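# Gather floor foam blocks into the tote by the door

## Task

Move each yellow foam block lying on this room's floor fully into the tote near the door. Blocks resting on desks must stay in their original spots with the same face up. The tote must sit on the floor at the end. The robot must not tip over or finish leaning, or the task fails. Nothing counts as done if it stays in place only because the robot is holding it.

## Robot and tools

ROBOT. A Hello Robot Stretch 3 with a single arm. A two-wheel base carries a mast with a lift, and the telescoping arm sticks out to the robot's right. The base cannot slide sideways, so moving the gripper forward means driving. The base is 0.33 m long and 0.34 m wide. Turns pivot about the point midway between the drive wheels, 0.05 m behind the front edge. Stowed (arm in, wrist folded), a spin sweeps a 0.28 m radius. An unfolded, level gripper reaches beyond that.

FRAMES. Base frame: origin on the floor between the drive wheels, x forward, y left, z up. hand_pose is in this frame, at the point where the closed fingertips meet. With all wrist joints at zero, its x axis points up, y back along the arm toward the mast, and z toward the rear. The odometry frame is the base frame at the scene's start. Heading is positive to the left, -3.142 to 3.142.

execute_actions. Argument "actions" is a list holding one action, or none (an empty list just reports state and images). An action may contain "base", "joints", or both, plus optional "contact_limits". Motions start together and may finish at different times.
- base: exactly one key. {"translate_m": d} is an offset in metres along the base's x axis from its last reported position, forward positive, -1 to 1. {"rotate_rad": d} is an on-the-spot turn in radians, left (counter-clockwise seen from above) positive, -3.2 to 3.2.
- joints: absolute targets, one number per named joint. lift_m 0 to 1.1 (arm height on the mast); arm_m 0 to 0.52 (extension); wrist_yaw_rad -1.345 to 4.42 (0 along the arm, positive toward the front, 3.0 folded over the base); wrist_pitch_rad -1.57 to 0.451 (0 level, negative tips the fingers down); wrist_roll_rad -2.911 to 2.911 (0 = fingers side by side, level); gripper_m -0.089 to 0.179 (bigger is wider; the real fingertip gap is about 0.007 m less when almost shut and 0.025 m less fully open, and zero below 0.007); head_pan_rad -3.953 to 1.73 (0 forward, positive left, -1.57 along the arm); head_tilt_rad -1.53 to 0.419 (0 level, negative down). Done tolerances: ±0.004 for lift, arm and gripper; ±0.02 for yaw, roll, pan and tilt; ±0.05 for pitch.
- contact_limits: only arm_m, a motor_effort percentage from 1 to 100 at which that arm move halts (contact_stop); it also caps arm holding force until the next action. Smaller is softer, but very small stops instantly.
- cameras: list of head_camera, nav_camera, wrist_camera or all; omitted or null gives all, [] gives none.
Any unknown key or out-of-range value rejects the call with no motion. Joints or base left out of an action may keep pushing toward earlier targets. A single action runs at most 15 s. If a result reports a stop, any later motion, wait or finished_scene calls in that same reply are skipped.

wait: "seconds" from 0 to 10; commands nothing and returns the same report.

zoom_image: "camera" plus "region" [x0, y0, x1, y1] in pixels of that camera's last full image, origin top-left, at most 504 by 504. Image sizes: head_camera 896x504, nav_camera 672x504 (fisheye), wrist_camera 644x364.

finished_scene: "scene" is the current scene number. It ends the scene for good once the last command has been held and reports success; the next scene's task arrives in its result. Reply with a tool call every time; a reply without one ends everything.

RESULTS. joint_positions; base_status and joint_status per motion: "done" (base: wheels turned the commanded amount, even if slipping), "off_target" (stopped short, may still push), "contact_stop", "time_out", "torque_fault" (the last three drop the target; arm or lift after contact_stop go slack until commanded again). on_its_own covers uncommanded parts; "held at" is a target, not a position. motor_effort in percent, positive toward higher joint values, bracket = peak; readings are noisy and biased. lidar_m: 12 distances in metres from the base origin, 30-degree sectors, first straight ahead, going counter-clockwise (4th left, 7th behind, 10th right), "-" = nothing; plane 0.17 m above floor, range 0.15 to 12 m; misses glass, thin legs, low objects and tabletops; parts of the 5th, 6th, 9th and 10th can be blocked by the robot. wrist_depth_mm and head_depth_mm: 7x7 grids of median depth from the top-left (wrist 45 to 1000, head 280 to 4000, head image sideways). base_odometry counts wheel turns; turned_by_wheels and turned_by_imu give turning since the last result; base_tilt in degrees (forward, right positive) with up to about 4 degrees fixed bias. The pictures line lists image order.

SPEED. Full base speed (0.30 m/s, 1.9 rad/s) only with lift_m under 0.30, arm_m under 0.03 and wrist_yaw_rad over 2.54; otherwise 0.10 m/s and 0.63 rad/s. Shorter robot motion time is better.

GRIPPING. Close with gripper_m below the block's width; release by opening at least 0.02 beyond the touch value. Neither reading nor status confirms a hold; check images and depth. To re-squeeze, send a new value.

CAUTIONS. Fold or unfold the wrist only with lift_m between 0.32 and 0.95, pitch -0.4 and roll near 0; once folded, lift may go down to 0.25. With yaw below -0.4 keep pitch at -0.5 or lower. Base, wrist and head have no contact stop and will shove things; wrist servos cut out for 10 s after long strain. Pushing with the gripper above about 0.45 m, pushing again after a contact_stop, driving while hooked on something, or snagging furniture (especially reversing) can tip the robot: back out in small steps, free the gripper, and drop lift to about 0.2 if still leaning. Avoid drops, slams, hard hits, knocking desk blocks, and lifting the tote off the floor. The world keeps moving while you think.

Each tool is called as name([rows], argument=value, ...), one row to a line, values as JSON.

## Session

execute_actions(actions=[])

Scene clock: 0.00 s.
base_odometry: x=+0.000 y=+0.000 heading=+0.000 (m, m, rad; odometry frame)
turned_by_wheels: +0.000 (rad since the last result)
turned_by_imu: +0.000 (rad since the last result)
base_tilt: forward=-0.6 right=+1.9 (deg)
lidar_m: 1.32 1.03 1.01 1.08 1.59 1.81 0.94 0.73 0.72 0.77 1.14 1.94
head_depth_mm: 1794 1937 1903 1909 1866 1854 1844 / 1799 2060 2042 2022 1994 1989 1951 / 1817 2099 2104 2085 2067 2074 2039 / 1722 1764 1774 1767 1779 1778 1799 / 1515 1529 1527 1524 1534 1537 1537 / 1343 1342 1341 1346 1347 1345 1349 / 1190 1197 1197 1197 1200 1204 1200
base_status: not commanded
joint_positions: lift_m=+0.343 arm_m=+0.001 wrist_yaw_rad=+2.960 wrist_pitch_rad=-0.417 wrist_roll_rad=+0.016 gripper_m=+0.037 head_pan_rad=+0.012 head_tilt_rad=-0.020
joint_status: not commanded
motor_effort: left_wheel=+1 right_wheel=+0 lift_m=+19 arm_m=-1 wrist_yaw_rad=+0 wrist_pitch_rad=+4 wrist_roll_rad=+0 gripper_m=+0 head_pan_rad=+0 head_tilt_rad=+1 (%)
hand_pose: x=+0.0192 y=+0.0750 z=+0.3560 quat_wxyz=(+0.209, +0.707, +0.082, +0.670) (m; base frame)
wrist_depth_mm: - - - - 987 904 813 / 1000 - - - - 962 864 / 945 - - - - 996 913 / 767 - 845 878 918 990 932 / 645 - 717 709 735 773 806 / 539 549 565 592 629 645 665 / 483 - - 523 524 543 568
pictures: head_camera (sideways: a quarter turn clockwise sets it upright), nav_camera (sideways: a quarter turn counterclockwise sets it upright), wrist_camera
Images, in order (width x height): head_camera 896x504, nav_camera 672x504, wrist_camera 644x364.

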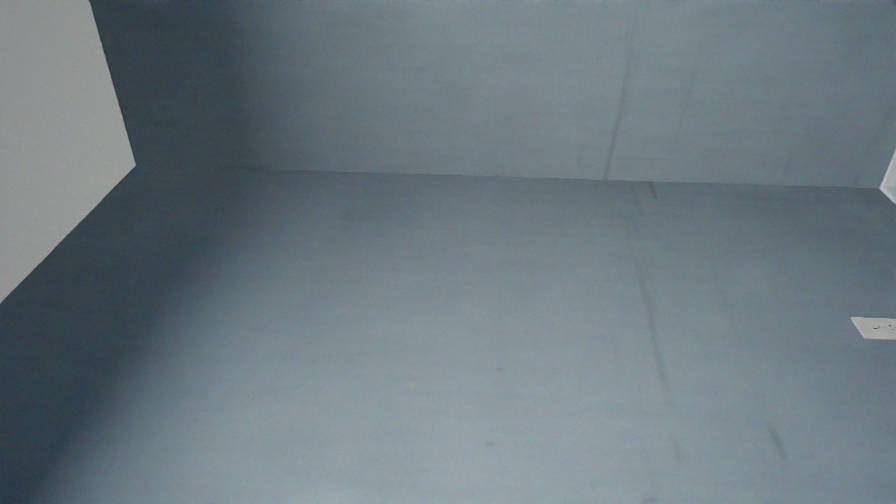

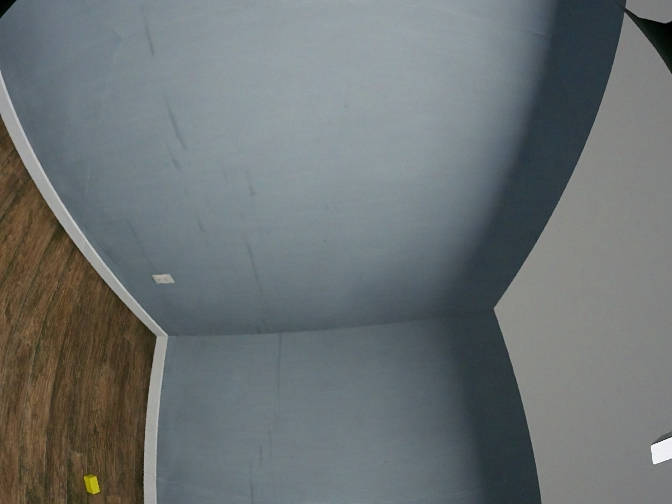

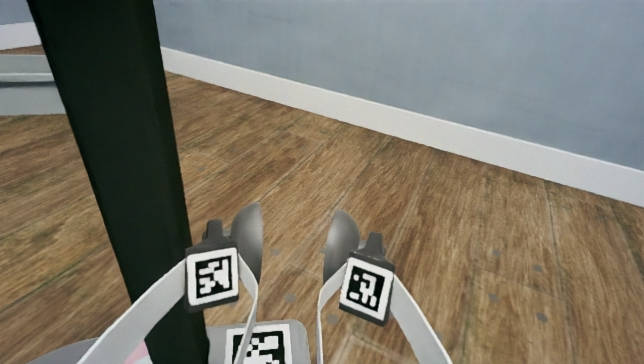

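execute_actions([
  {"joints":{"head_pan_rad":1.5,"head_tilt_rad":-0.8}},
], cameras=["nav_camera","head_camera"])

execute_actions([
  {"joints":{"head_pan_rad":-0.9}},
], cameras=["nav_camera","head_camera"])

execute_actions([
  {"joints":{"head_pan_rad":-2.2}},
], cameras=["nav_camera","head_camera"])

execute_actions([
  {"joints":{"head_pan_rad":-3.5}},
], cameras=["nav_camera","head_camera"])

Scene clock: 10.73 s.
base_odometry: x=+0.000 y=+0.000 heading=+0.000 (m, m, rad; odometry frame)
turned_by_wheels: +0.000 (rad since the last result)
turned_by_imu: +0.001 (rad since the last result)
base_tilt: forward=-0.6 right=+2.0 (deg)
lidar_m: 1.32 1.03 1.01 1.08 1.59 1.80 0.94 0.73 0.72 0.77 1.14 1.93
head_depth_mm: 849 941 1046 1178 1353 1384 1193 / 895 995 1111 1268 1479 1376 1188 / 946 1048 1185 1363 1537 1375 1189 / 996 1116 1266 1478 1597 1358 1176 / 1057 1190 1371 1616 1601 1356 1179 / 1125 1279 1482 1760 1578 1347 1171 / 1196 1378 1614 1844 1574 1344 1188
base_status: not commanded
joint_positions: lift_m=+0.343 arm_m=+0.001 wrist_yaw_rad=+2.960 wrist_pitch_rad=-0.417 wrist_roll_rad=+0.016 gripper_m=+0.037 head_pan_rad=+1.493 head_tilt_rad=-0.790
joint_status: all done
motor_effort: left_wheel=+1(0) right_wheel=+0(0) lift_m=+19(18) arm_m=-1(1) wrist_yaw_rad=+0(0) wrist_pitch_rad=+4(4) wrist_roll_rad=+1(0) gripper_m=+0(0) head_pan_rad=+3(44) head_tilt_rad=-4(34) (%)
hand_pose: x=+0.0192 y=+0.0750 z=+0.3560 quat_wxyz=(+0.209, +0.707, +0.082, +0.670) (m; base frame)
wrist_depth_mm: - - - - 960 877 811 / - - - - - 949 862 / 931 - - - - - 917 / 765 - 835 870 941 970 932 / 636 - 711 717 751 777 803 / 544 551 563 591 624 643 664 / 483 - - 519 531 547 562
pictures: head_camera (sideways: a quarter turn clockwise sets it upright), nav_camera (sideways: a quarter turn counterclockwise sets it upright)
Images, in order (width x height): head_camera 896x504, nav_camera 672x504.

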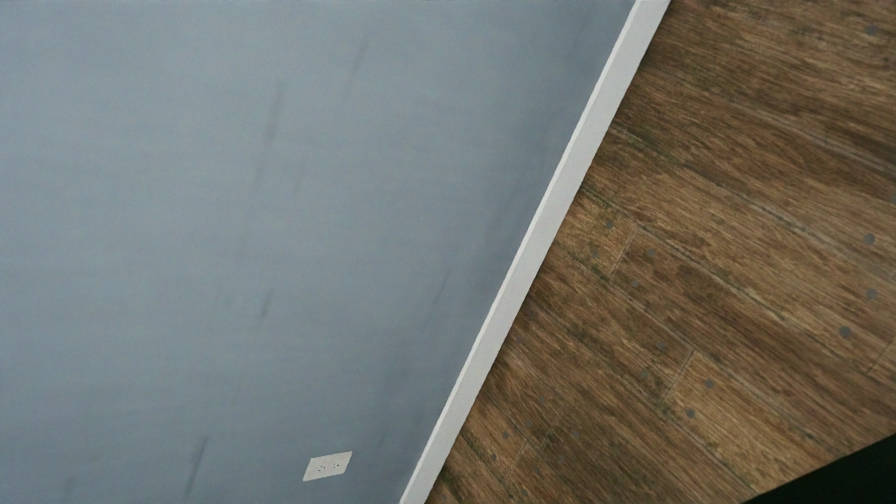

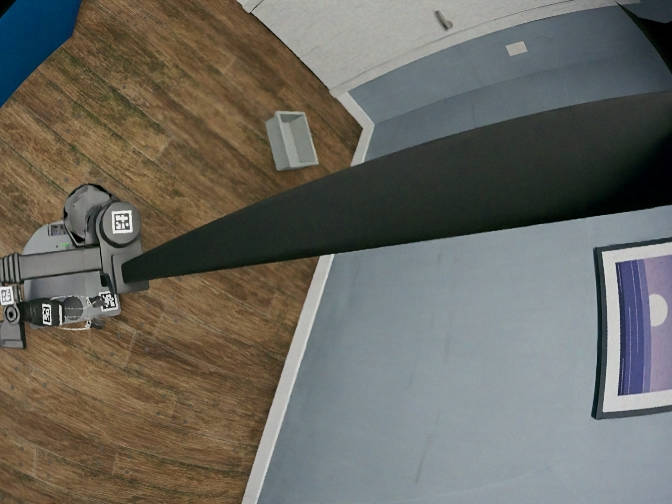

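Scene clock: 12.37 s.
base_odometry: x=+0.000 y=+0.000 heading=+0.000 (m, m, rad; odometry frame)
turned_by_wheels: +0.000 (rad since the last result)
turned_by_imu: +0.000 (rad since the last result)
base_tilt: forward=-0.6 right=+2.0 (deg)
lidar_m: 1.31 1.03 1.01 1.08 1.59 1.80 0.94 0.73 0.72 0.77 1.14 1.93
head_depth_mm: 1131 1193 1248 1312 1390 1353 1202 / 1355 1436 1518 1631 1585 1372 1198 / 1677 1803 1951 1902 1614 1376 1184 / 1762 2002 2249 1968 1596 1372 1184 / 1714 1945 2216 1924 1588 1359 1173 / 1672 1875 2133 1909 1599 1348 1171 / 1632 1820 2054 1917 1575 1345 1164
base_status: not commanded
joint_positions: lift_m=+0.343 arm_m=+0.001 wrist_yaw_rad=+2.960 wrist_pitch_rad=-0.417 wrist_roll_rad=+0.016 gripper_m=+0.037 head_pan_rad=-0.893 head_tilt_rad=-0.790
joint_status: all done
motor_effort: left_wheel=+2(1) right_wheel=+0(0) lift_m=+19(19) arm_m=-1(1) wrist_yaw_rad=+0(0) wrist_pitch_rad=+5(4) wrist_roll_rad=+0(0) gripper_m=-1(0) head_pan_rad=-4(46) head_tilt_rad=-3(4) (%)
hand_pose: x=+0.0192 y=+0.0750 z=+0.3560 quat_wxyz=(+0.209, +0.707, +0.082, +0.670) (m; base frame)
wrist_depth_mm: - - - - 995 888 799 / 993 - - - - 932 857 / 923 - - - - 999 900 / 758 - 841 880 936 982 929 / 638 - 716 719 756 777 806 / 540 548 559 587 630 632 662 / 477 - - 527 525 547 564
pictures: head_camera (sideways: a quarter turn clockwise sets it upright), nav_camera (sideways: a quarter turn counterclockwise sets it upright)
Images, in order (width x height): head_camera 896x504, nav_camera 672x504.

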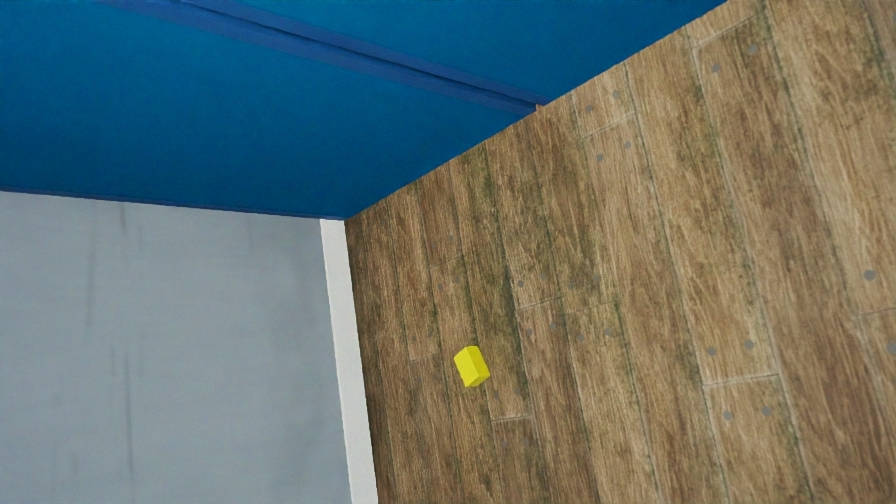

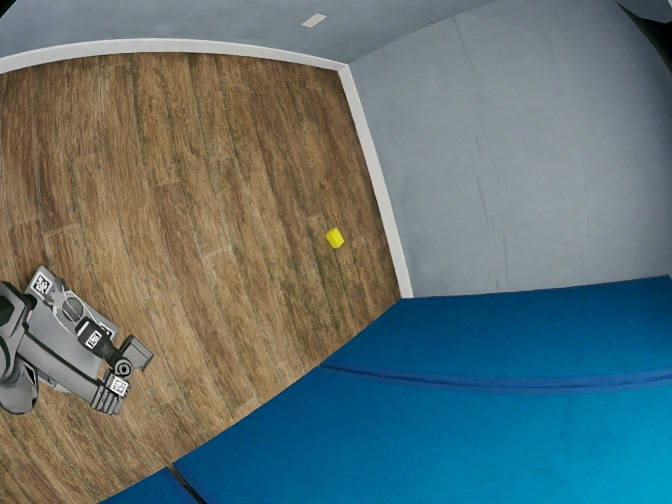

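Scene clock: 13.57 s.
base_odometry: x=+0.000 y=+0.000 heading=+0.000 (m, m, rad; odometry frame)
turned_by_wheels: +0.000 (rad since the last result)
turned_by_imu: +0.000 (rad since the last result)
base_tilt: forward=-0.6 right=+2.0 (deg)
lidar_m: 1.31 1.03 1.01 1.08 1.59 1.80 0.94 0.73 0.72 0.77 1.14 1.93
head_depth_mm: 606 685 786 917 1114 1329 1197 / 606 683 785 917 1109 1319 1193 / 606 683 780 915 1105 1307 1188 / 604 682 783 916 1108 1307 1188 / 626 705 799 938 1130 1296 1182 / 604 679 781 914 1102 1290 1169 / 607 678 778 911 1096 1293 1168
base_status: not commanded
joint_positions: lift_m=+0.343 arm_m=+0.001 wrist_yaw_rad=+2.960 wrist_pitch_rad=-0.417 wrist_roll_rad=+0.016 gripper_m=+0.037 head_pan_rad=-2.193 head_tilt_rad=-0.790
joint_status: all done
motor_effort: left_wheel=+0(1) right_wheel=+0(0) lift_m=+18(18) arm_m=-1(1) wrist_yaw_rad=+0(0) wrist_pitch_rad=+4(4) wrist_roll_rad=+1(0) gripper_m=-1(0) head_pan_rad=-3(46) head_tilt_rad=-3(4) (%)
hand_pose: x=+0.0192 y=+0.0750 z=+0.3560 quat_wxyz=(+0.209, +0.707, +0.082, +0.670) (m; base frame)
wrist_depth_mm: - - - - 992 891 816 / - - - - - 937 851 / 937 - - - - 987 923 / 767 - 845 878 916 981 946 / 646 - 708 720 757 764 804 / 542 550 565 594 633 642 665 / 490 - - 525 532 546 564
pictures: head_camera (sideways: a quarter turn clockwise sets it upright), nav_camera (sideways: a quarter turn counterclockwise sets it upright)
Images, in order (width x height): head_camera 896x504, nav_camera 672x504.

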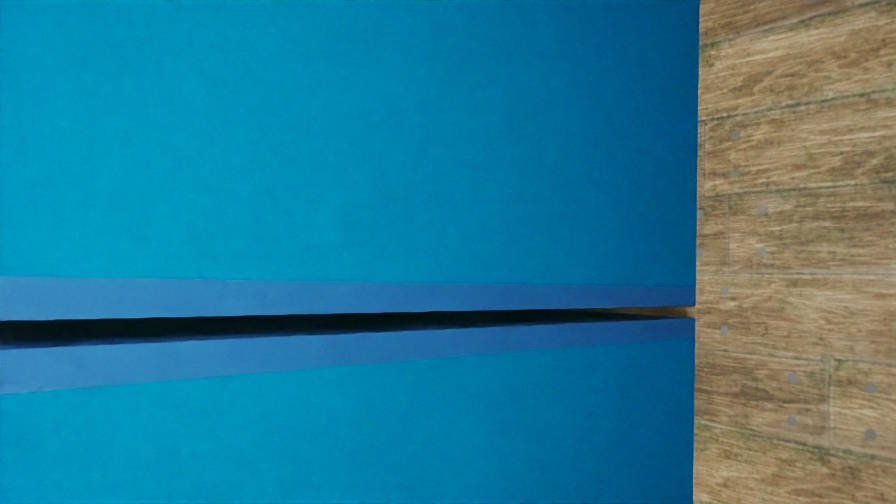

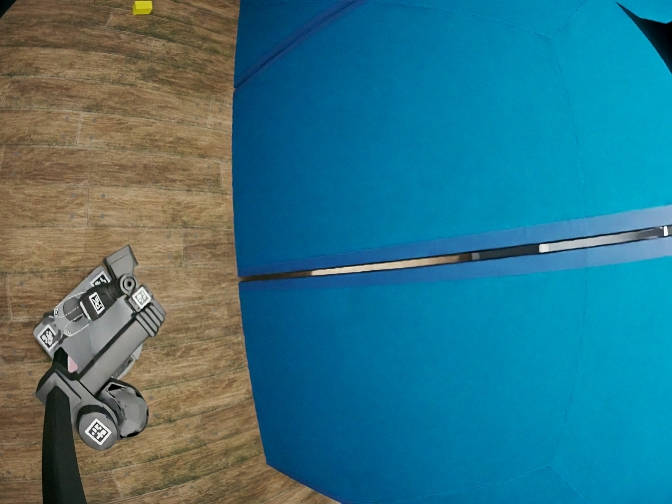

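Scene clock: 14.77 s.
base_odometry: x=+0.000 y=+0.000 heading=+0.000 (m, m, rad; odometry frame)
turned_by_wheels: +0.000 (rad since the last result)
turned_by_imu: +0.000 (rad since the last result)
base_tilt: forward=-0.6 right=+1.8 (deg)
lidar_m: 1.31 1.03 1.01 1.08 1.59 1.80 0.94 0.73 0.72 0.77 1.14 1.93
head_depth_mm: 1514 1686 1917 1997 1634 1388 1242 / 1546 1734 1970 1977 1616 1371 1194 / 1596 1800 2027 1973 1613 1369 1191 / 1658 1870 2110 1968 1597 1362 1206 / 1697 1916 2210 1930 1583 1360 1204 / 1755 1982 2209 1921 1584 1349 1173 / 1789 2013 2259 1902 1534 1331 1166
base_status: not commanded
joint_positions: lift_m=+0.343 arm_m=+0.001 wrist_yaw_rad=+2.960 wrist_pitch_rad=-0.417 wrist_roll_rad=+0.016 gripper_m=+0.037 head_pan_rad=-3.493 head_tilt_rad=-0.790
joint_status: all done
motor_effort: left_wheel=+1(0) right_wheel=+0(0) lift_m=+19(19) arm_m=-2(1) wrist_yaw_rad=+0(0) wrist_pitch_rad=+4(4) wrist_roll_rad=+0(0) gripper_m=-1(1) head_pan_rad=-3(44) head_tilt_rad=-3(4) (%)
hand_pose: x=+0.0192 y=+0.0750 z=+0.3560 quat_wxyz=(+0.209, +0.707, +0.082, +0.670) (m; base frame)
wrist_depth_mm: - - - - - 892 795 / - - - - - 944 853 / 965 - - - - - 893 / 754 - 846 889 932 979 944 / 646 - 715 725 744 768 800 / 543 551 564 593 623 631 655 / 481 - - 522 528 549 564
pictures: head_camera (sideways: a quarter turn clockwise sets it upright), nav_camera (sideways: a quarter turn counterclockwise sets it upright)
Images, in order (width x height): head_camera 896x504, nav_camera 672x504.

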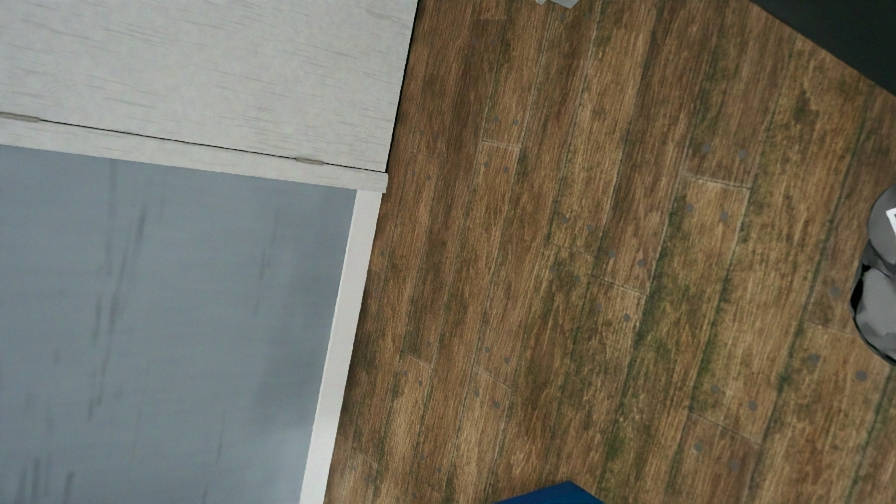

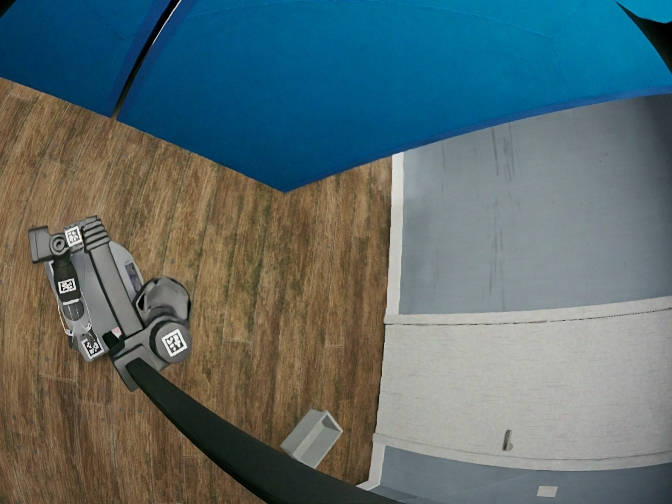

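execute_actions([
  {"base":{"rotate_rad":-0.38},"joints":{"lift_m":0.28,"head_pan_rad":-1.4,"head_tilt_rad":-1.2}},
], cameras=[])

execute_actions([
  {"base":{"translate_m":1.0}},
], cameras=[])

execute_actions([
  {"base":{"translate_m":0.2},"joints":{"lift_m":0.34}},
], cameras=[])

execute_actions([
  {"base":{"translate_m":0.18},"joints":{"wrist_yaw_rad":0,"gripper_m":0.15,"arm_m":0.05}},
])

Scene clock: 42.33 s.
base_odometry: x=+0.000 y=+0.000 heading=-0.380 (m, m, rad; odometry frame)
turned_by_wheels: -0.380 (rad since the last result)
turned_by_imu: -0.382 (rad since the last result)
base_tilt: forward=-0.4 right=+1.9 (deg)
lidar_m: 1.94 1.19 1.01 1.01 1.15 1.81 1.81 0.85 0.72 0.72 0.83 1.40
head_depth_mm: 712 828 1000 1287 1309 1209 1124 / 717 877 1090 1375 1301 1210 1130 / 749 903 1139 1402 1300 - - / 788 958 1225 1417 1297 - - / 828 1019 1327 1422 1289 1186 1111 / 874 1085 1444 1397 1275 1195 1105 / 924 1165 1491 1398 1278 1182 1096
base_status: done
joint_positions: lift_m=+0.281 arm_m=+0.001 wrist_yaw_rad=+2.960 wrist_pitch_rad=-0.417 wrist_roll_rad=+0.016 gripper_m=+0.037 head_pan_rad=-1.407 head_tilt_rad=-1.186
joint_status: all done
motor_effort: left_wheel=+3(10) right_wheel=-4(13) lift_m=+10(16) arm_m=+0(1) wrist_yaw_rad=+1(0) wrist_pitch_rad=+4(4) wrist_roll_rad=+0(0) gripper_m=+0(0) head_pan_rad=+3(49) head_tilt_rad=-6(29) (%)
hand_pose: x=+0.0192 y=+0.0749 z=+0.2934 quat_wxyz=(+0.209, +0.707, +0.082, +0.670) (m; base frame)
wrist_depth_mm: - - - - 998 970 969 / - - - - - - - / 812 - 940 990 - - - / 657 - 729 747 793 836 882 / 550 - 615 622 646 662 691 / 477 - - 523 543 552 577 / - - - 449 457 472 484
pictures: none
No camera images: the call's "cameras" was empty. Leave "cameras" out to get every camera's image.

Scene clock: 47.37 s.
base_odometry: x=+0.929 y=-0.371 heading=-0.380 (m, m, rad; odometry frame)
turned_by_wheels: +0.000 (rad since the last result)
turned_by_imu: +0.005 (rad since the last result)
base_tilt: forward=-0.6 right=+2.1 (deg)
lidar_m: 0.96 0.90 0.77 0.77 0.89 1.50 2.00 1.13 0.96 0.96 1.10 0.96
head_depth_mm: 922 1120 1339 1434 1314 1212 1119 / 970 1155 1467 1437 1312 1219 1134 / 1015 1222 1496 1422 1298 - - / 1062 1295 1540 1412 1299 - - / 1121 1379 1551 1411 1286 1192 1114 / 1183 1473 1548 1400 1285 1182 1100 / 1252 1550 1541 1388 1279 1179 1095
base_status: done
joint_positions: lift_m=+0.281 arm_m=+0.001 wrist_yaw_rad=+2.960 wrist_pitch_rad=-0.417 wrist_roll_rad=+0.016 gripper_m=+0.037 head_pan_rad=-1.406 head_tilt_rad=-1.186
joint_status: not commanded
motor_effort: left_wheel=+2(10) right_wheel=-3(7) lift_m=+10(10) arm_m=-1(1) wrist_yaw_rad=+0(0) wrist_pitch_rad=+5(5) wrist_roll_rad=+0(0) gripper_m=+0(0) head_pan_rad=+4(4) head_tilt_rad=-5(6) (%)
hand_pose: x=+0.0192 y=+0.0749 z=+0.2934 quat_wxyz=(+0.209, +0.707, +0.082, +0.670) (m; base frame)
wrist_depth_mm: 844 800 801 764 757 732 733 / 907 - 868 841 824 795 785 / 815 - 913 892 895 862 853 / 654 - 723 757 796 841 871 / 552 - 616 622 646 667 705 / 479 - - 528 544 553 578 / - - - 448 454 473 486
pictures: none
No camera images: the call's "cameras" was empty. Leave "cameras" out to get every camera's image.

Scene clock: 50.60 s.
base_odometry: x=+1.115 y=-0.445 heading=-0.380 (m, m, rad; odometry frame)
turned_by_wheels: +0.000 (rad since the last result)
turned_by_imu: +0.001 (rad since the last result)
base_tilt: forward=-0.6 right=+1.9 (deg)
lidar_m: 0.77 0.85 0.73 0.72 0.83 1.41 2.10 1.18 1.01 1.01 0.90 0.77
head_depth_mm: 972 1152 1417 1434 1311 1206 1126 / 1020 1217 1500 1426 1305 1207 1129 / 1066 1285 1538 1425 1304 - - / 1118 1362 1550 1406 1298 - - / 1181 1458 1547 1416 1294 1188 1116 / 1240 1498 1536 1405 1286 1186 1099 / 1151 1292 1467 1393 1278 1182 1098
base_status: done
joint_positions: lift_m=+0.339 arm_m=+0.001 wrist_yaw_rad=+2.960 wrist_pitch_rad=-0.418 wrist_roll_rad=+0.016 gripper_m=+0.037 head_pan_rad=-1.406 head_tilt_rad=-1.186
joint_status: all done
motor_effort: left_wheel=+2(11) right_wheel=-3(9) lift_m=+25(26) arm_m=-1(1) wrist_yaw_rad=+0(0) wrist_pitch_rad=+4(5) wrist_roll_rad=+0(0) gripper_m=+0(0) head_pan_rad=+3(3) head_tilt_rad=-5(6) (%)
hand_pose: x=+0.0192 y=+0.0748 z=+0.3522 quat_wxyz=(+0.210, +0.707, +0.082, +0.670) (m; base frame)
wrist_depth_mm: 788 743 746 733 710 696 685 / 851 - 808 800 764 748 740 / 894 - 868 870 848 821 806 / 755 - 823 885 873 890 853 / 629 - 707 714 742 774 794 / 542 552 557 595 627 634 660 / 479 - - 517 526 541 555
pictures: none
No camera images: the call's "cameras" was empty. Leave "cameras" out to get every camera's image.

Scene clock: 53.63 s.
base_odometry: x=+1.282 y=-0.512 heading=-0.380 (m, m, rad; odometry frame)
turned_by_wheels: +0.000 (rad since the last result)
turned_by_imu: +0.001 (rad since the last result)
base_tilt: forward=-0.6 right=+1.9 (deg)
lidar_m: 0.59 0.68 0.68 0.68 0.78 1.33 2.19 1.23 1.05 1.05 0.69 0.59
head_depth_mm: 1020 1205 1477 1440 1309 1214 1125 / 1062 1274 1521 1432 1305 1206 1130 / 1118 1339 1550 1432 1305 - - / 1169 1419 1559 1420 1296 - - / 1204 1454 1547 1410 1291 1194 1106 / 1036 1196 1395 1401 1285 1187 1105 / 882 999 1137 1296 1283 1185 1096
base_status: done
joint_positions: lift_m=+0.339 arm_m=+0.050 wrist_yaw_rad=+0.003 wrist_pitch_rad=-0.418 wrist_roll_rad=+0.016 gripper_m=+0.150 head_pan_rad=-1.406 head_tilt_rad=-1.186
joint_status: all done
motor_effort: left_wheel=+2(7) right_wheel=-3(4) lift_m=+25(26) arm_m=+3(2) wrist_yaw_rad=-2(2) wrist_pitch_rad=+4(5) wrist_roll_rad=+1(0) gripper_m=+1(81) head_pan_rad=+3(3) head_tilt_rad=-5(5) (%)
hand_pose: x=-0.0208 y=-0.4191 z=+0.3522 quat_wxyz=(+0.687, +0.147, -0.697, -0.147) (m; base frame)
wrist_depth_mm: 545 713 810 732 708 648 613 / 557 733 872 792 747 699 665 / 581 768 956 869 802 759 705 / 594 745 831 861 865 838 747 / 583 658 678 710 749 771 790 / - 550 579 590 612 658 657 / 472 484 493 512 525 520 559
pictures: head_camera (sideways: a quarter turn clockwise sets it upright), nav_camera (sideways: a quarter turn counterclockwise sets it upright), wrist_camera
Images, in order (width x height): head_camera 896x504, nav_camera 672x504, wrist_camera 644x364.

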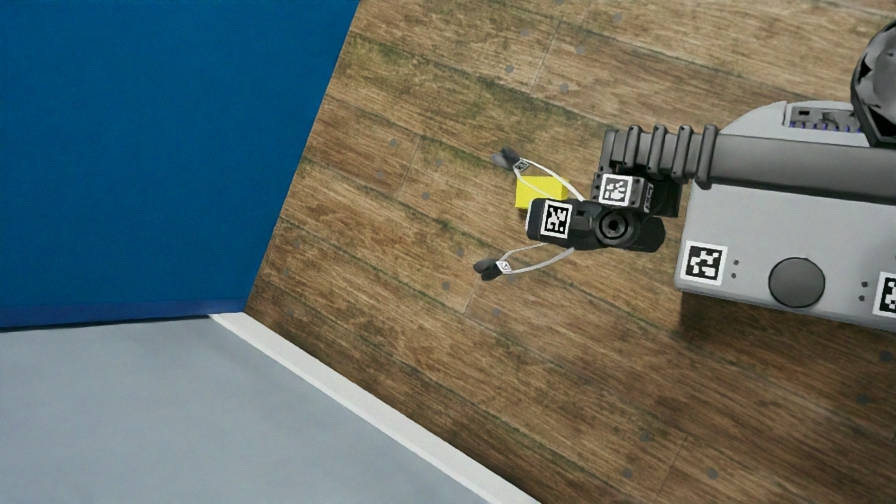

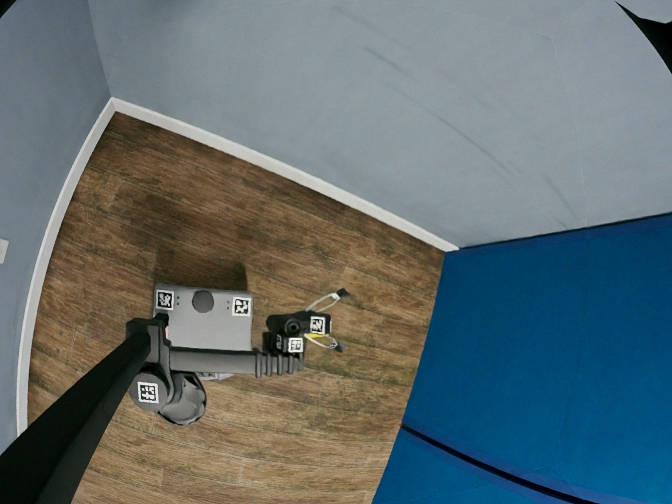

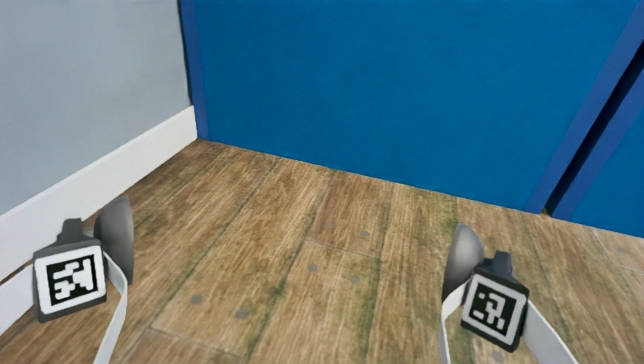

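execute_actions([
  {"base":{"translate_m":-0.065},"joints":{"wrist_pitch_rad":-1.0,"lift_m":0.22,"arm_m":0.1}},
], cameras=["wrist_camera","head_camera"])

Scene clock: 61.17 s.
base_odometry: x=+1.221 y=-0.487 heading=-0.379 (m, m, rad; odometry frame)
turned_by_wheels: +0.000 (rad since the last result)
turned_by_imu: +0.000 (rad since the last result)
base_tilt: forward=-0.6 right=+1.9 (deg)
lidar_m: 0.66 0.75 0.70 0.70 0.80 1.36 2.16 1.21 1.04 1.04 0.77 0.66
head_depth_mm: 1000 1190 1459 1436 1321 1208 1125 / 1048 1245 1500 1427 1309 1216 1122 / 1101 1326 1546 1417 1334 - - / 1156 1411 1563 1411 1290 1224 - / 1213 1491 1552 1410 1294 1193 1109 / 1154 1319 1483 1395 1288 1183 1093 / 978 1107 1261 1360 1280 1177 1101
base_status: done
joint_positions: lift_m=+0.221 arm_m=+0.100 wrist_yaw_rad=+0.003 wrist_pitch_rad=-1.005 wrist_roll_rad=+0.016 gripper_m=+0.150 head_pan_rad=-1.406 head_tilt_rad=-1.186
joint_status: all done
motor_effort: left_wheel=+2(4) right_wheel=-3(8) lift_m=+10(22) arm_m=+3(3) wrist_yaw_rad=-2(3) wrist_pitch_rad=+2(3) wrist_roll_rad=+1(0) gripper_m=+1(0) head_pan_rad=+3(3) head_tilt_rad=-5(5) (%)
hand_pose: x=-0.0213 y=-0.3616 z=+0.1300 quat_wxyz=(+0.615, +0.339, -0.624, -0.343) (m; base frame)
wrist_depth_mm: 365 375 387 395 408 418 428 / 342 347 358 367 375 388 398 / 319 326 332 292 352 359 367 / 299 306 311 275 327 336 344 / 286 291 295 299 308 316 321 / - 273 279 284 290 301 301 / 255 261 265 269 276 276 285
pictures: head_camera (sideways: a quarter turn clockwise sets it upright), wrist_camera
Images, in order (width x height): head_camera 896x504, wrist_camera 644x364.

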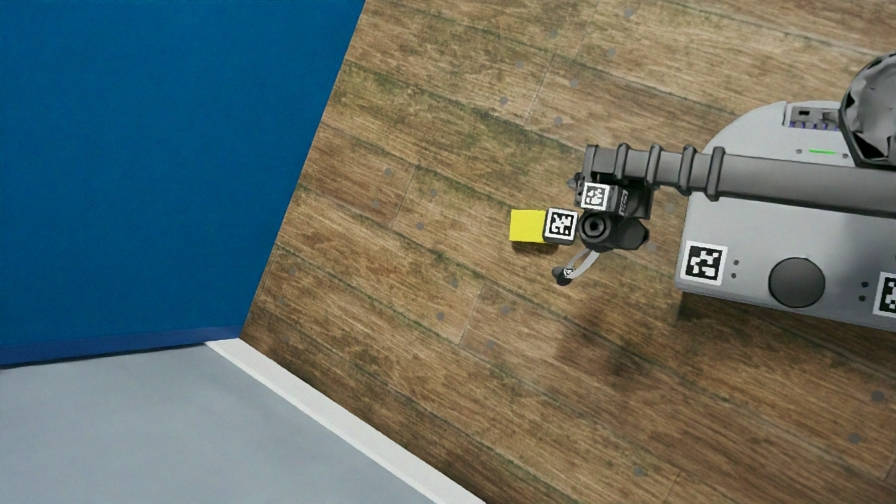

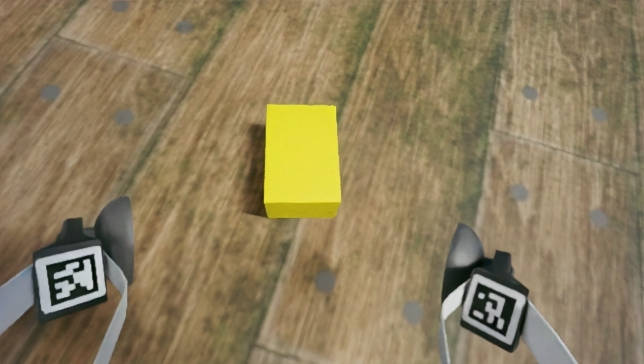

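execute_actions([
  {"joints":{"lift_m":0.135,"arm_m":0.19}},
], cameras=["wrist_camera","head_camera"])

Scene clock: 68.13 s.
base_odometry: x=+1.221 y=-0.487 heading=-0.379 (m, m, rad; odometry frame)
turned_by_wheels: +0.000 (rad since the last result)
turned_by_imu: +0.001 (rad since the last result)
base_tilt: forward=-0.6 right=+2.0 (deg)
lidar_m: 0.66 0.75 0.70 0.69 0.80 1.36 2.16 1.22 1.04 1.04 0.77 0.66
head_depth_mm: 1004 1183 1448 1441 1316 1217 1122 / 1050 1254 1510 1425 1302 1218 1135 / 1099 1319 1533 1422 1303 - - / 1152 1409 1558 1414 1278 1227 - / 1218 1494 1548 1405 1293 1195 1107 / 1148 1331 1488 1408 1295 1186 1101 / 980 1097 1263 1364 1285 1185 1103
base_status: not commanded
joint_positions: lift_m=+0.136 arm_m=+0.190 wrist_yaw_rad=+0.002 wrist_pitch_rad=-1.006 wrist_roll_rad=+0.016 gripper_m=+0.150 head_pan_rad=-1.406 head_tilt_rad=-1.186
joint_status: all done
motor_effort: left_wheel=+2(2) right_wheel=-3(3) lift_m=+10(9) arm_m=+3(4) wrist_yaw_rad=-1(2) wrist_pitch_rad=+2(1) wrist_roll_rad=+1(0) gripper_m=+0(1) head_pan_rad=+3(3) head_tilt_rad=-5(6) (%)
hand_pose: x=-0.0213 y=-0.4515 z=+0.0449 quat_wxyz=(+0.615, +0.339, -0.624, -0.343) (m; base frame)
wrist_depth_mm: 258 264 271 280 289 295 302 / 240 245 251 259 266 274 280 / 226 231 236 241 249 253 260 / 212 216 178 178 231 237 243 / 204 205 167 167 218 225 228 / - 193 157 158 206 212 214 / 180 183 184 187 194 194 203
pictures: head_camera (sideways: a quarter turn clockwise sets it upright), wrist_camera
Images, in order (width x height): head_camera 896x504, wrist_camera 644x364.

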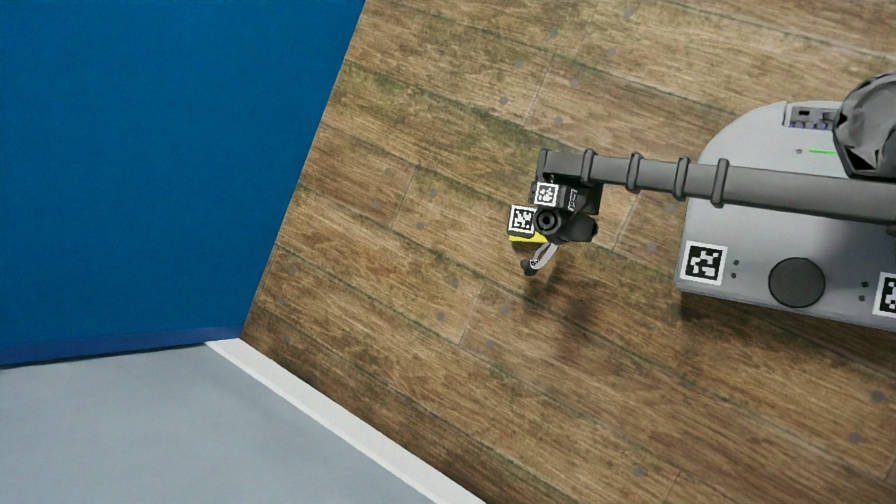

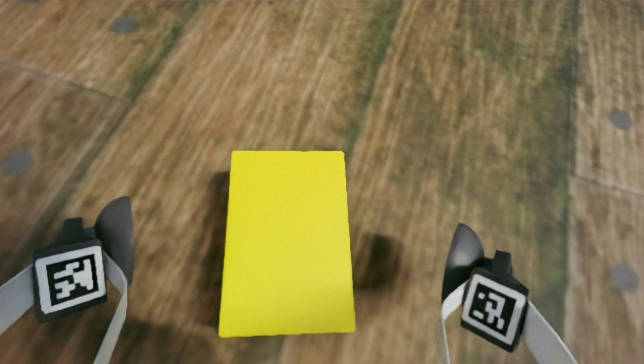

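execute_actions([
  {"joints":{"lift_m":0.108,"arm_m":0.2}},
], cameras=[])

execute_actions([
  {"joints":{"gripper_m":0.02}},
], cameras=["wrist_camera"])

execute_actions([
  {"joints":{"lift_m":0.35,"arm_m":0.02,"wrist_pitch_rad":-0.4}},
], cameras=["wrist_camera"])

Scene clock: 79.70 s.
base_odometry: x=+1.221 y=-0.487 heading=-0.379 (m, m, rad; odometry frame)
turned_by_wheels: +0.000 (rad since the last result)
turned_by_imu: +0.001 (rad since the last result)
base_tilt: forward=-0.4 right=+1.9 (deg)
lidar_m: 0.66 0.75 0.70 0.70 0.80 1.36 2.16 1.21 1.04 1.04 0.77 0.66
head_depth_mm: 997 1179 1457 1439 1311 1208 1119 / 1046 1251 1498 1421 1302 1219 1125 / 1096 1326 1540 1422 1304 - - / 1156 1408 1551 1415 1282 1224 - / 1211 1504 1550 1410 1289 1196 1108 / 1148 1330 1485 1401 1283 1184 1098 / 977 1102 1255 1357 1280 1179 1097
base_status: not commanded
joint_positions: lift_m=+0.109 arm_m=+0.200 wrist_yaw_rad=+0.002 wrist_pitch_rad=-1.006 wrist_roll_rad=+0.016 gripper_m=+0.150 head_pan_rad=-1.406 head_tilt_rad=-1.186
joint_status: all done
motor_effort: left_wheel=+2(2) right_wheel=-3(3) lift_m=+10(11) arm_m=+2(3) wrist_yaw_rad=-1(1) wrist_pitch_rad=+2(1) wrist_roll_rad=+0(0) gripper_m=+0(0) head_pan_rad=+3(3) head_tilt_rad=-5(5) (%)
hand_pose: x=-0.0213 y=-0.4615 z=+0.0179 quat_wxyz=(+0.615, +0.339, -0.624, -0.343) (m; base frame)
wrist_depth_mm: 225 228 236 241 248 256 265 / 209 213 219 224 231 236 243 / 196 200 205 209 215 222 225 / 185 189 146 147 201 206 210 / 176 179 138 139 189 195 197 / - 168 130 131 177 184 186 / 156 159 122 124 168 169 176
pictures: none
No camera images: the call's "cameras" was empty. Leave "cameras" out to get every camera's image.

Scene clock: 81.83 s.
base_odometry: x=+1.221 y=-0.487 heading=-0.380 (m, m, rad; odometry frame)
turned_by_wheels: +0.000 (rad since the last result)
turned_by_imu: +0.000 (rad since the last result)
base_tilt: forward=-0.6 right=+1.8 (deg)
lidar_m: 0.66 0.75 0.70 0.70 0.80 1.36 2.16 1.22 1.04 1.04 0.77 0.66
head_depth_mm: 1000 1186 1453 1434 1312 1214 1112 / 1041 1247 1504 1422 1307 1212 1128 / 1100 1326 1537 1417 1303 - - / 1151 1409 1552 1411 1282 1227 - / 1213 1491 1556 1401 1295 1189 1112 / 1157 1323 1493 1390 1295 1180 1105 / 977 1099 1258 1371 1278 1183 1102
base_status: not commanded
joint_positions: lift_m=+0.109 arm_m=+0.200 wrist_yaw_rad=-0.002 wrist_pitch_rad=-0.989 wrist_roll_rad=+0.016 gripper_m=+0.021 head_pan_rad=-1.406 head_tilt_rad=-1.186
joint_status: all done
motor_effort: left_wheel=+1(2) right_wheel=+3(3) lift_m=+10(10) arm_m=+2(3) wrist_yaw_rad=+1(2) wrist_pitch_rad=-4(5) wrist_roll_rad=+0(0) gripper_m=-16(96) head_pan_rad=+3(3) head_tilt_rad=-5(5) (%)
hand_pose: x=-0.0218 y=-0.4653 z=+0.0199 quat_wxyz=(+0.617, +0.333, -0.627, -0.339) (m; base frame)
wrist_depth_mm: 228 235 241 249 256 265 273 / 213 219 225 229 235 243 250 / 199 204 209 214 219 225 232 / 188 190 145 145 204 210 215 / 176 180 134 137 193 196 201 / 167 170 127 129 - 184 188 / 159 160 121 122 168 175 177
pictures: wrist_camera
Images, in order (width x height): wrist_camera 644x364.

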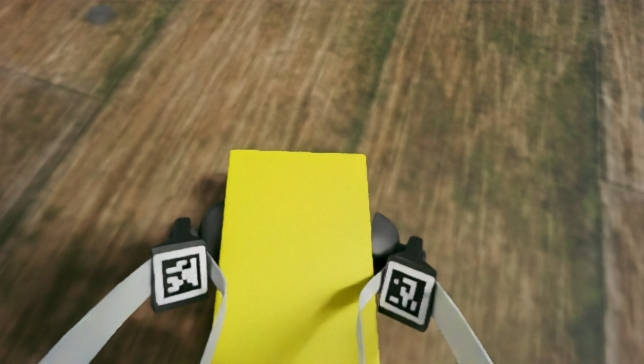

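Scene clock: 84.87 s.
base_odometry: x=+1.221 y=-0.487 heading=-0.379 (m, m, rad; odometry frame)
turned_by_wheels: +0.000 (rad since the last result)
turned_by_imu: +0.001 (rad since the last result)
base_tilt: forward=-0.6 right=+1.9 (deg)
lidar_m: 0.66 0.75 0.70 0.70 0.80 1.36 2.16 1.21 1.04 1.04 0.77 0.66
head_depth_mm: 997 1190 1454 1422 1315 1211 1121 / 1048 1252 1516 1428 1308 1202 1126 / 1100 1318 1535 1425 1300 - - / 1149 1407 1559 1422 1290 - - / 1214 1496 1554 1404 1296 1194 1112 / 1150 1330 1486 1403 1289 1186 1099 / 981 1103 1256 1368 1283 1180 1100
base_status: not commanded
joint_positions: lift_m=+0.349 arm_m=+0.020 wrist_yaw_rad=-0.002 wrist_pitch_rad=-0.420 wrist_roll_rad=+0.016 gripper_m=+0.021 head_pan_rad=-1.406 head_tilt_rad=-1.186
joint_status: all done
motor_effort: left_wheel=+2(2) right_wheel=-3(3) lift_m=+26(26) arm_m=-4(5) wrist_yaw_rad=+1(1) wrist_pitch_rad=+6(7) wrist_roll_rad=+0(0) gripper_m=-17(17) head_pan_rad=+3(3) head_tilt_rad=-5(5) (%)
hand_pose: x=-0.0219 y=-0.3895 z=+0.3617 quat_wxyz=(+0.686, +0.146, -0.697, -0.149) (m; base frame)
wrist_depth_mm: 617 806 804 759 717 663 619 / 637 840 876 806 755 714 675 / 662 868 965 901 838 769 722 / 670 800 144 145 881 844 773 / 629 672 133 137 762 786 804 / 551 575 127 129 646 644 672 / 491 491 121 123 524 553 568
pictures: wrist_camera
Images, in order (width x height): wrist_camera 644x364.

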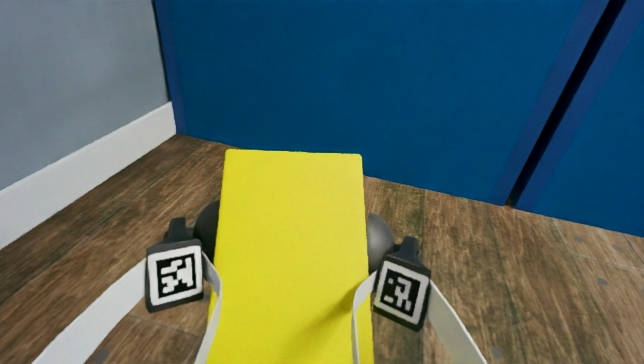

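execute_actions([
  {"base":{"rotate_rad":1.0},"joints":{"lift_m":0.29,"wrist_yaw_rad":2.65,"head_pan_rad":-0.2,"head_tilt_rad":-0.8}},
], cameras=[])

execute_actions([
  {"base":{"rotate_rad":2.0}},
], cameras=[])

execute_actions([
  {"base":{"translate_m":1.0}},
], cameras=["head_camera"])

execute_actions([
  {"base":{"translate_m":1.0},"joints":{"head_pan_rad":-0.9,"head_tilt_rad":-1.1}},
], cameras=["head_camera","nav_camera"])

Scene clock: 101.03 s.
base_odometry: x=+1.221 y=-0.487 heading=+0.620 (m, m, rad; odometry frame)
turned_by_wheels: +1.000 (rad since the last result)
turned_by_imu: +1.009 (rad since the last result)
base_tilt: forward=-0.5 right=+1.9 (deg)
lidar_m: 0.70 0.70 0.78 1.26 2.34 1.24 1.04 1.04 0.79 0.66 0.66 0.74
head_depth_mm: 734 787 849 927 1016 1136 1170 / 771 868 969 1077 1195 1299 1186 / 726 827 967 1163 1389 1358 1176 / 682 777 896 1064 1310 1344 1177 / 647 725 829 970 1171 1320 1174 / 613 686 778 902 1069 1260 1170 / 581 648 731 840 980 1178 1165
base_status: done
joint_positions: lift_m=+0.291 arm_m=+0.020 wrist_yaw_rad=+2.647 wrist_pitch_rad=-0.419 wrist_roll_rad=+0.016 gripper_m=+0.021 head_pan_rad=-0.207 head_tilt_rad=-0.804
joint_status: all done
motor_effort: left_wheel=-2(8) right_wheel=+3(14) lift_m=+10(21) arm_m=-4(4) wrist_yaw_rad=+2(3) wrist_pitch_rad=+6(6) wrist_roll_rad=+1(0) gripper_m=-15(15) head_pan_rad=+4(44) head_tilt_rad=+2(23) (%)
hand_pose: x=+0.0853 y=+0.0320 z=+0.3029 quat_wxyz=(+0.312, +0.711, -0.029, +0.629) (m; base frame)
wrist_depth_mm: - - - 898 740 607 527 / - - - 958 766 640 548 / 841 894 958 958 813 671 569 / 680 705 144 145 781 699 593 / 567 581 134 137 668 663 605 / 497 - 127 129 563 562 592 / - - 120 122 462 489 501
pictures: none
No camera images: the call's "cameras" was empty. Leave "cameras" out to get every camera's image.

Scene clock: 103.63 s.
base_odometry: x=+1.221 y=-0.487 heading=+2.620 (m, m, rad; odometry frame)
turned_by_wheels: +2.000 (rad since the last result)
turned_by_imu: +2.013 (rad since the last result)
base_tilt: forward=-0.3 right=+1.9 (deg)
lidar_m: 3.07 1.33 1.05 1.04 0.84 0.67 0.66 0.71 0.71 0.69 0.75 1.11
head_depth_mm: 1543 1564 1609 1634 1545 1367 1196 / 2030 2090 2082 1909 1600 1357 1191 / 2739 2964 2437 1953 1602 1358 1183 / 2730 3009 2445 1913 1594 1349 1180 / 2723 3007 2388 1899 1575 1340 1175 / 2712 2933 2408 1902 1572 1337 1165 / 2687 2925 2365 1891 1559 1329 1168
base_status: done
joint_positions: lift_m=+0.291 arm_m=+0.020 wrist_yaw_rad=+2.647 wrist_pitch_rad=-0.419 wrist_roll_rad=+0.016 gripper_m=+0.021 head_pan_rad=-0.207 head_tilt_rad=-0.803
joint_status: not commanded
motor_effort: left_wheel=-2(9) right_wheel=+3(17) lift_m=+10(10) arm_m=-4(5) wrist_yaw_rad=+3(2) wrist_pitch_rad=+6(7) wrist_roll_rad=+0(0) gripper_m=-16(16) head_pan_rad=+3(3) head_tilt_rad=+2(1) (%)
hand_pose: x=+0.0852 y=+0.0320 z=+0.3029 quat_wxyz=(+0.312, +0.711, -0.029, +0.629) (m; base frame)
wrist_depth_mm: 876 953 - - - - - / 961 - - - - - - / 838 881 946 - - - - / 668 702 144 145 822 870 913 / 567 586 134 137 672 684 730 / 499 - 127 129 560 558 590 / - - 120 123 460 489 499
pictures: none
No camera images: the call's "cameras" was empty. Leave "cameras" out to get every camera's image.

Scene clock: 108.73 s.
base_odometry: x=+0.354 y=+0.011 heading=+2.620 (m, m, rad; odometry frame)
turned_by_wheels: +0.000 (rad since the last result)
turned_by_imu: +0.004 (rad since the last result)
base_tilt: forward=-0.5 right=+2.1 (deg)
lidar_m: 2.09 1.19 0.94 0.92 1.00 1.49 1.65 1.04 0.82 0.81 0.87 1.29
head_depth_mm: 1814 1838 1876 1853 1617 1377 1197 / 1901 2157 2336 1943 1614 1373 1186 / 1852 2143 2348 1872 1593 1360 1185 / 1843 2086 2297 1867 1585 1350 1180 / 1813 2042 2296 1904 1569 1341 1174 / 1813 2030 2228 1899 1580 1333 1166 / 1786 2042 2249 1867 1567 1338 1162
base_status: done
joint_positions: lift_m=+0.291 arm_m=+0.020 wrist_yaw_rad=+2.647 wrist_pitch_rad=-0.419 wrist_roll_rad=+0.016 gripper_m=+0.021 head_pan_rad=-0.207 head_tilt_rad=-0.803
joint_status: not commanded
motor_effort: left_wheel=-2(7) right_wheel=+4(14) lift_m=+10(10) arm_m=-5(5) wrist_yaw_rad=+2(2) wrist_pitch_rad=+6(6) wrist_roll_rad=+0(0) gripper_m=-15(15) head_pan_rad=+3(3) head_tilt_rad=+2(2) (%)
hand_pose: x=+0.0852 y=+0.0320 z=+0.3029 quat_wxyz=(+0.312, +0.711, -0.029, +0.629) (m; base frame)
wrist_depth_mm: 797 851 937 - - - - / 855 926 - - - - - / 848 882 939 - - - - / 671 707 144 145 815 867 914 / 570 582 134 136 671 681 713 / 495 - 127 129 558 567 587 / - - 120 123 464 484 502
pictures: head_camera (sideways: a quarter turn clockwise sets it upright)
Images, in order (width x height): head_camera 896x504.

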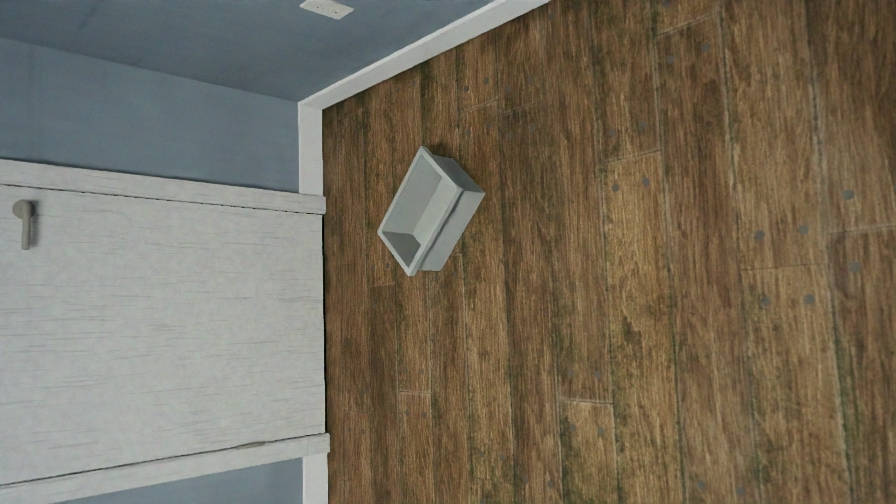

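Scene clock: 113.83 s.
base_odometry: x=-0.513 y=+0.509 heading=+2.620 (m, m, rad; odometry frame)
turned_by_wheels: +0.000 (rad since the last result)
turned_by_imu: +0.005 (rad since the last result)
base_tilt: forward=-0.6 right=+1.8 (deg)
lidar_m: 1.10 1.21 0.82 0.81 0.88 1.31 2.52 1.18 0.93 0.92 0.99 1.11
head_depth_mm: 941 1064 1224 1443 1362 1231 1119 / 1020 1175 1367 1493 1359 1225 1149 / 1128 1305 1561 1501 1350 1239 - / 1245 1478 1668 1490 1322 1211 - / 1363 1623 1682 1494 1317 1205 1106 / 1271 1483 1651 1489 1337 1206 1103 / 1155 1324 1552 1488 1326 1199 1097
base_status: done
joint_positions: lift_m=+0.291 arm_m=+0.020 wrist_yaw_rad=+2.647 wrist_pitch_rad=-0.419 wrist_roll_rad=+0.016 gripper_m=+0.021 head_pan_rad=-0.894 head_tilt_rad=-1.087
joint_status: all done
motor_effort: left_wheel=-2(7) right_wheel=+4(13) lift_m=+10(10) arm_m=-4(5) wrist_yaw_rad=+2(3) wrist_pitch_rad=+5(6) wrist_roll_rad=+1(1) gripper_m=-17(15) head_pan_rad=-3(40) head_tilt_rad=-5(20) (%)
hand_pose: x=+0.0852 y=+0.0320 z=+0.3029 quat_wxyz=(+0.312, +0.711, -0.029, +0.629) (m; base frame)
wrist_depth_mm: 691 757 - - - - 981 / 740 811 907 - - - 989 / 793 861 920 992 - - - / 678 707 144 145 801 861 909 / 566 588 133 137 674 678 709 / 491 - 127 129 563 566 582 / - - 120 122 460 491 502
pictures: head_camera (sideways: a quarter turn clockwise sets it upright), nav_camera (sideways: a quarter turn counterclockwise sets it upright)
Images, in order (width x height): head_camera 896x504, nav_camera 672x504.

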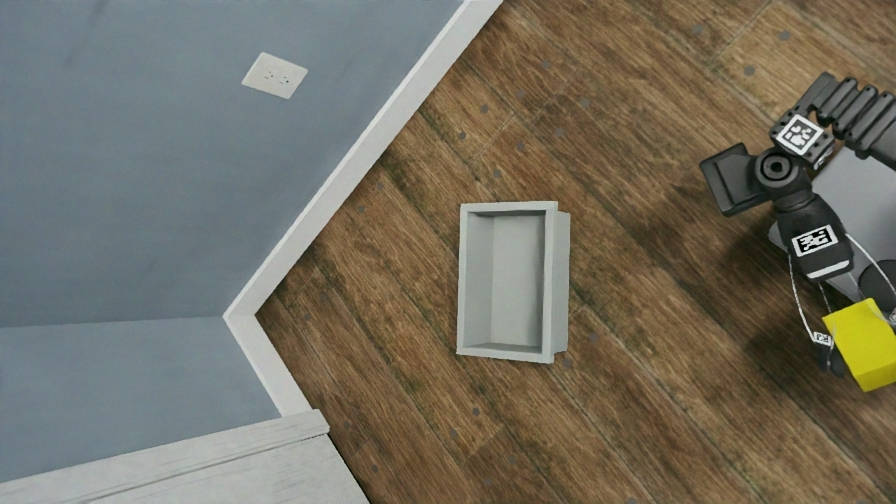

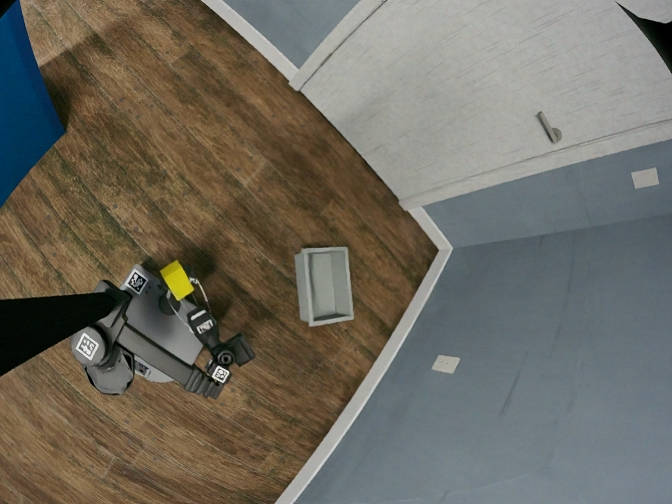

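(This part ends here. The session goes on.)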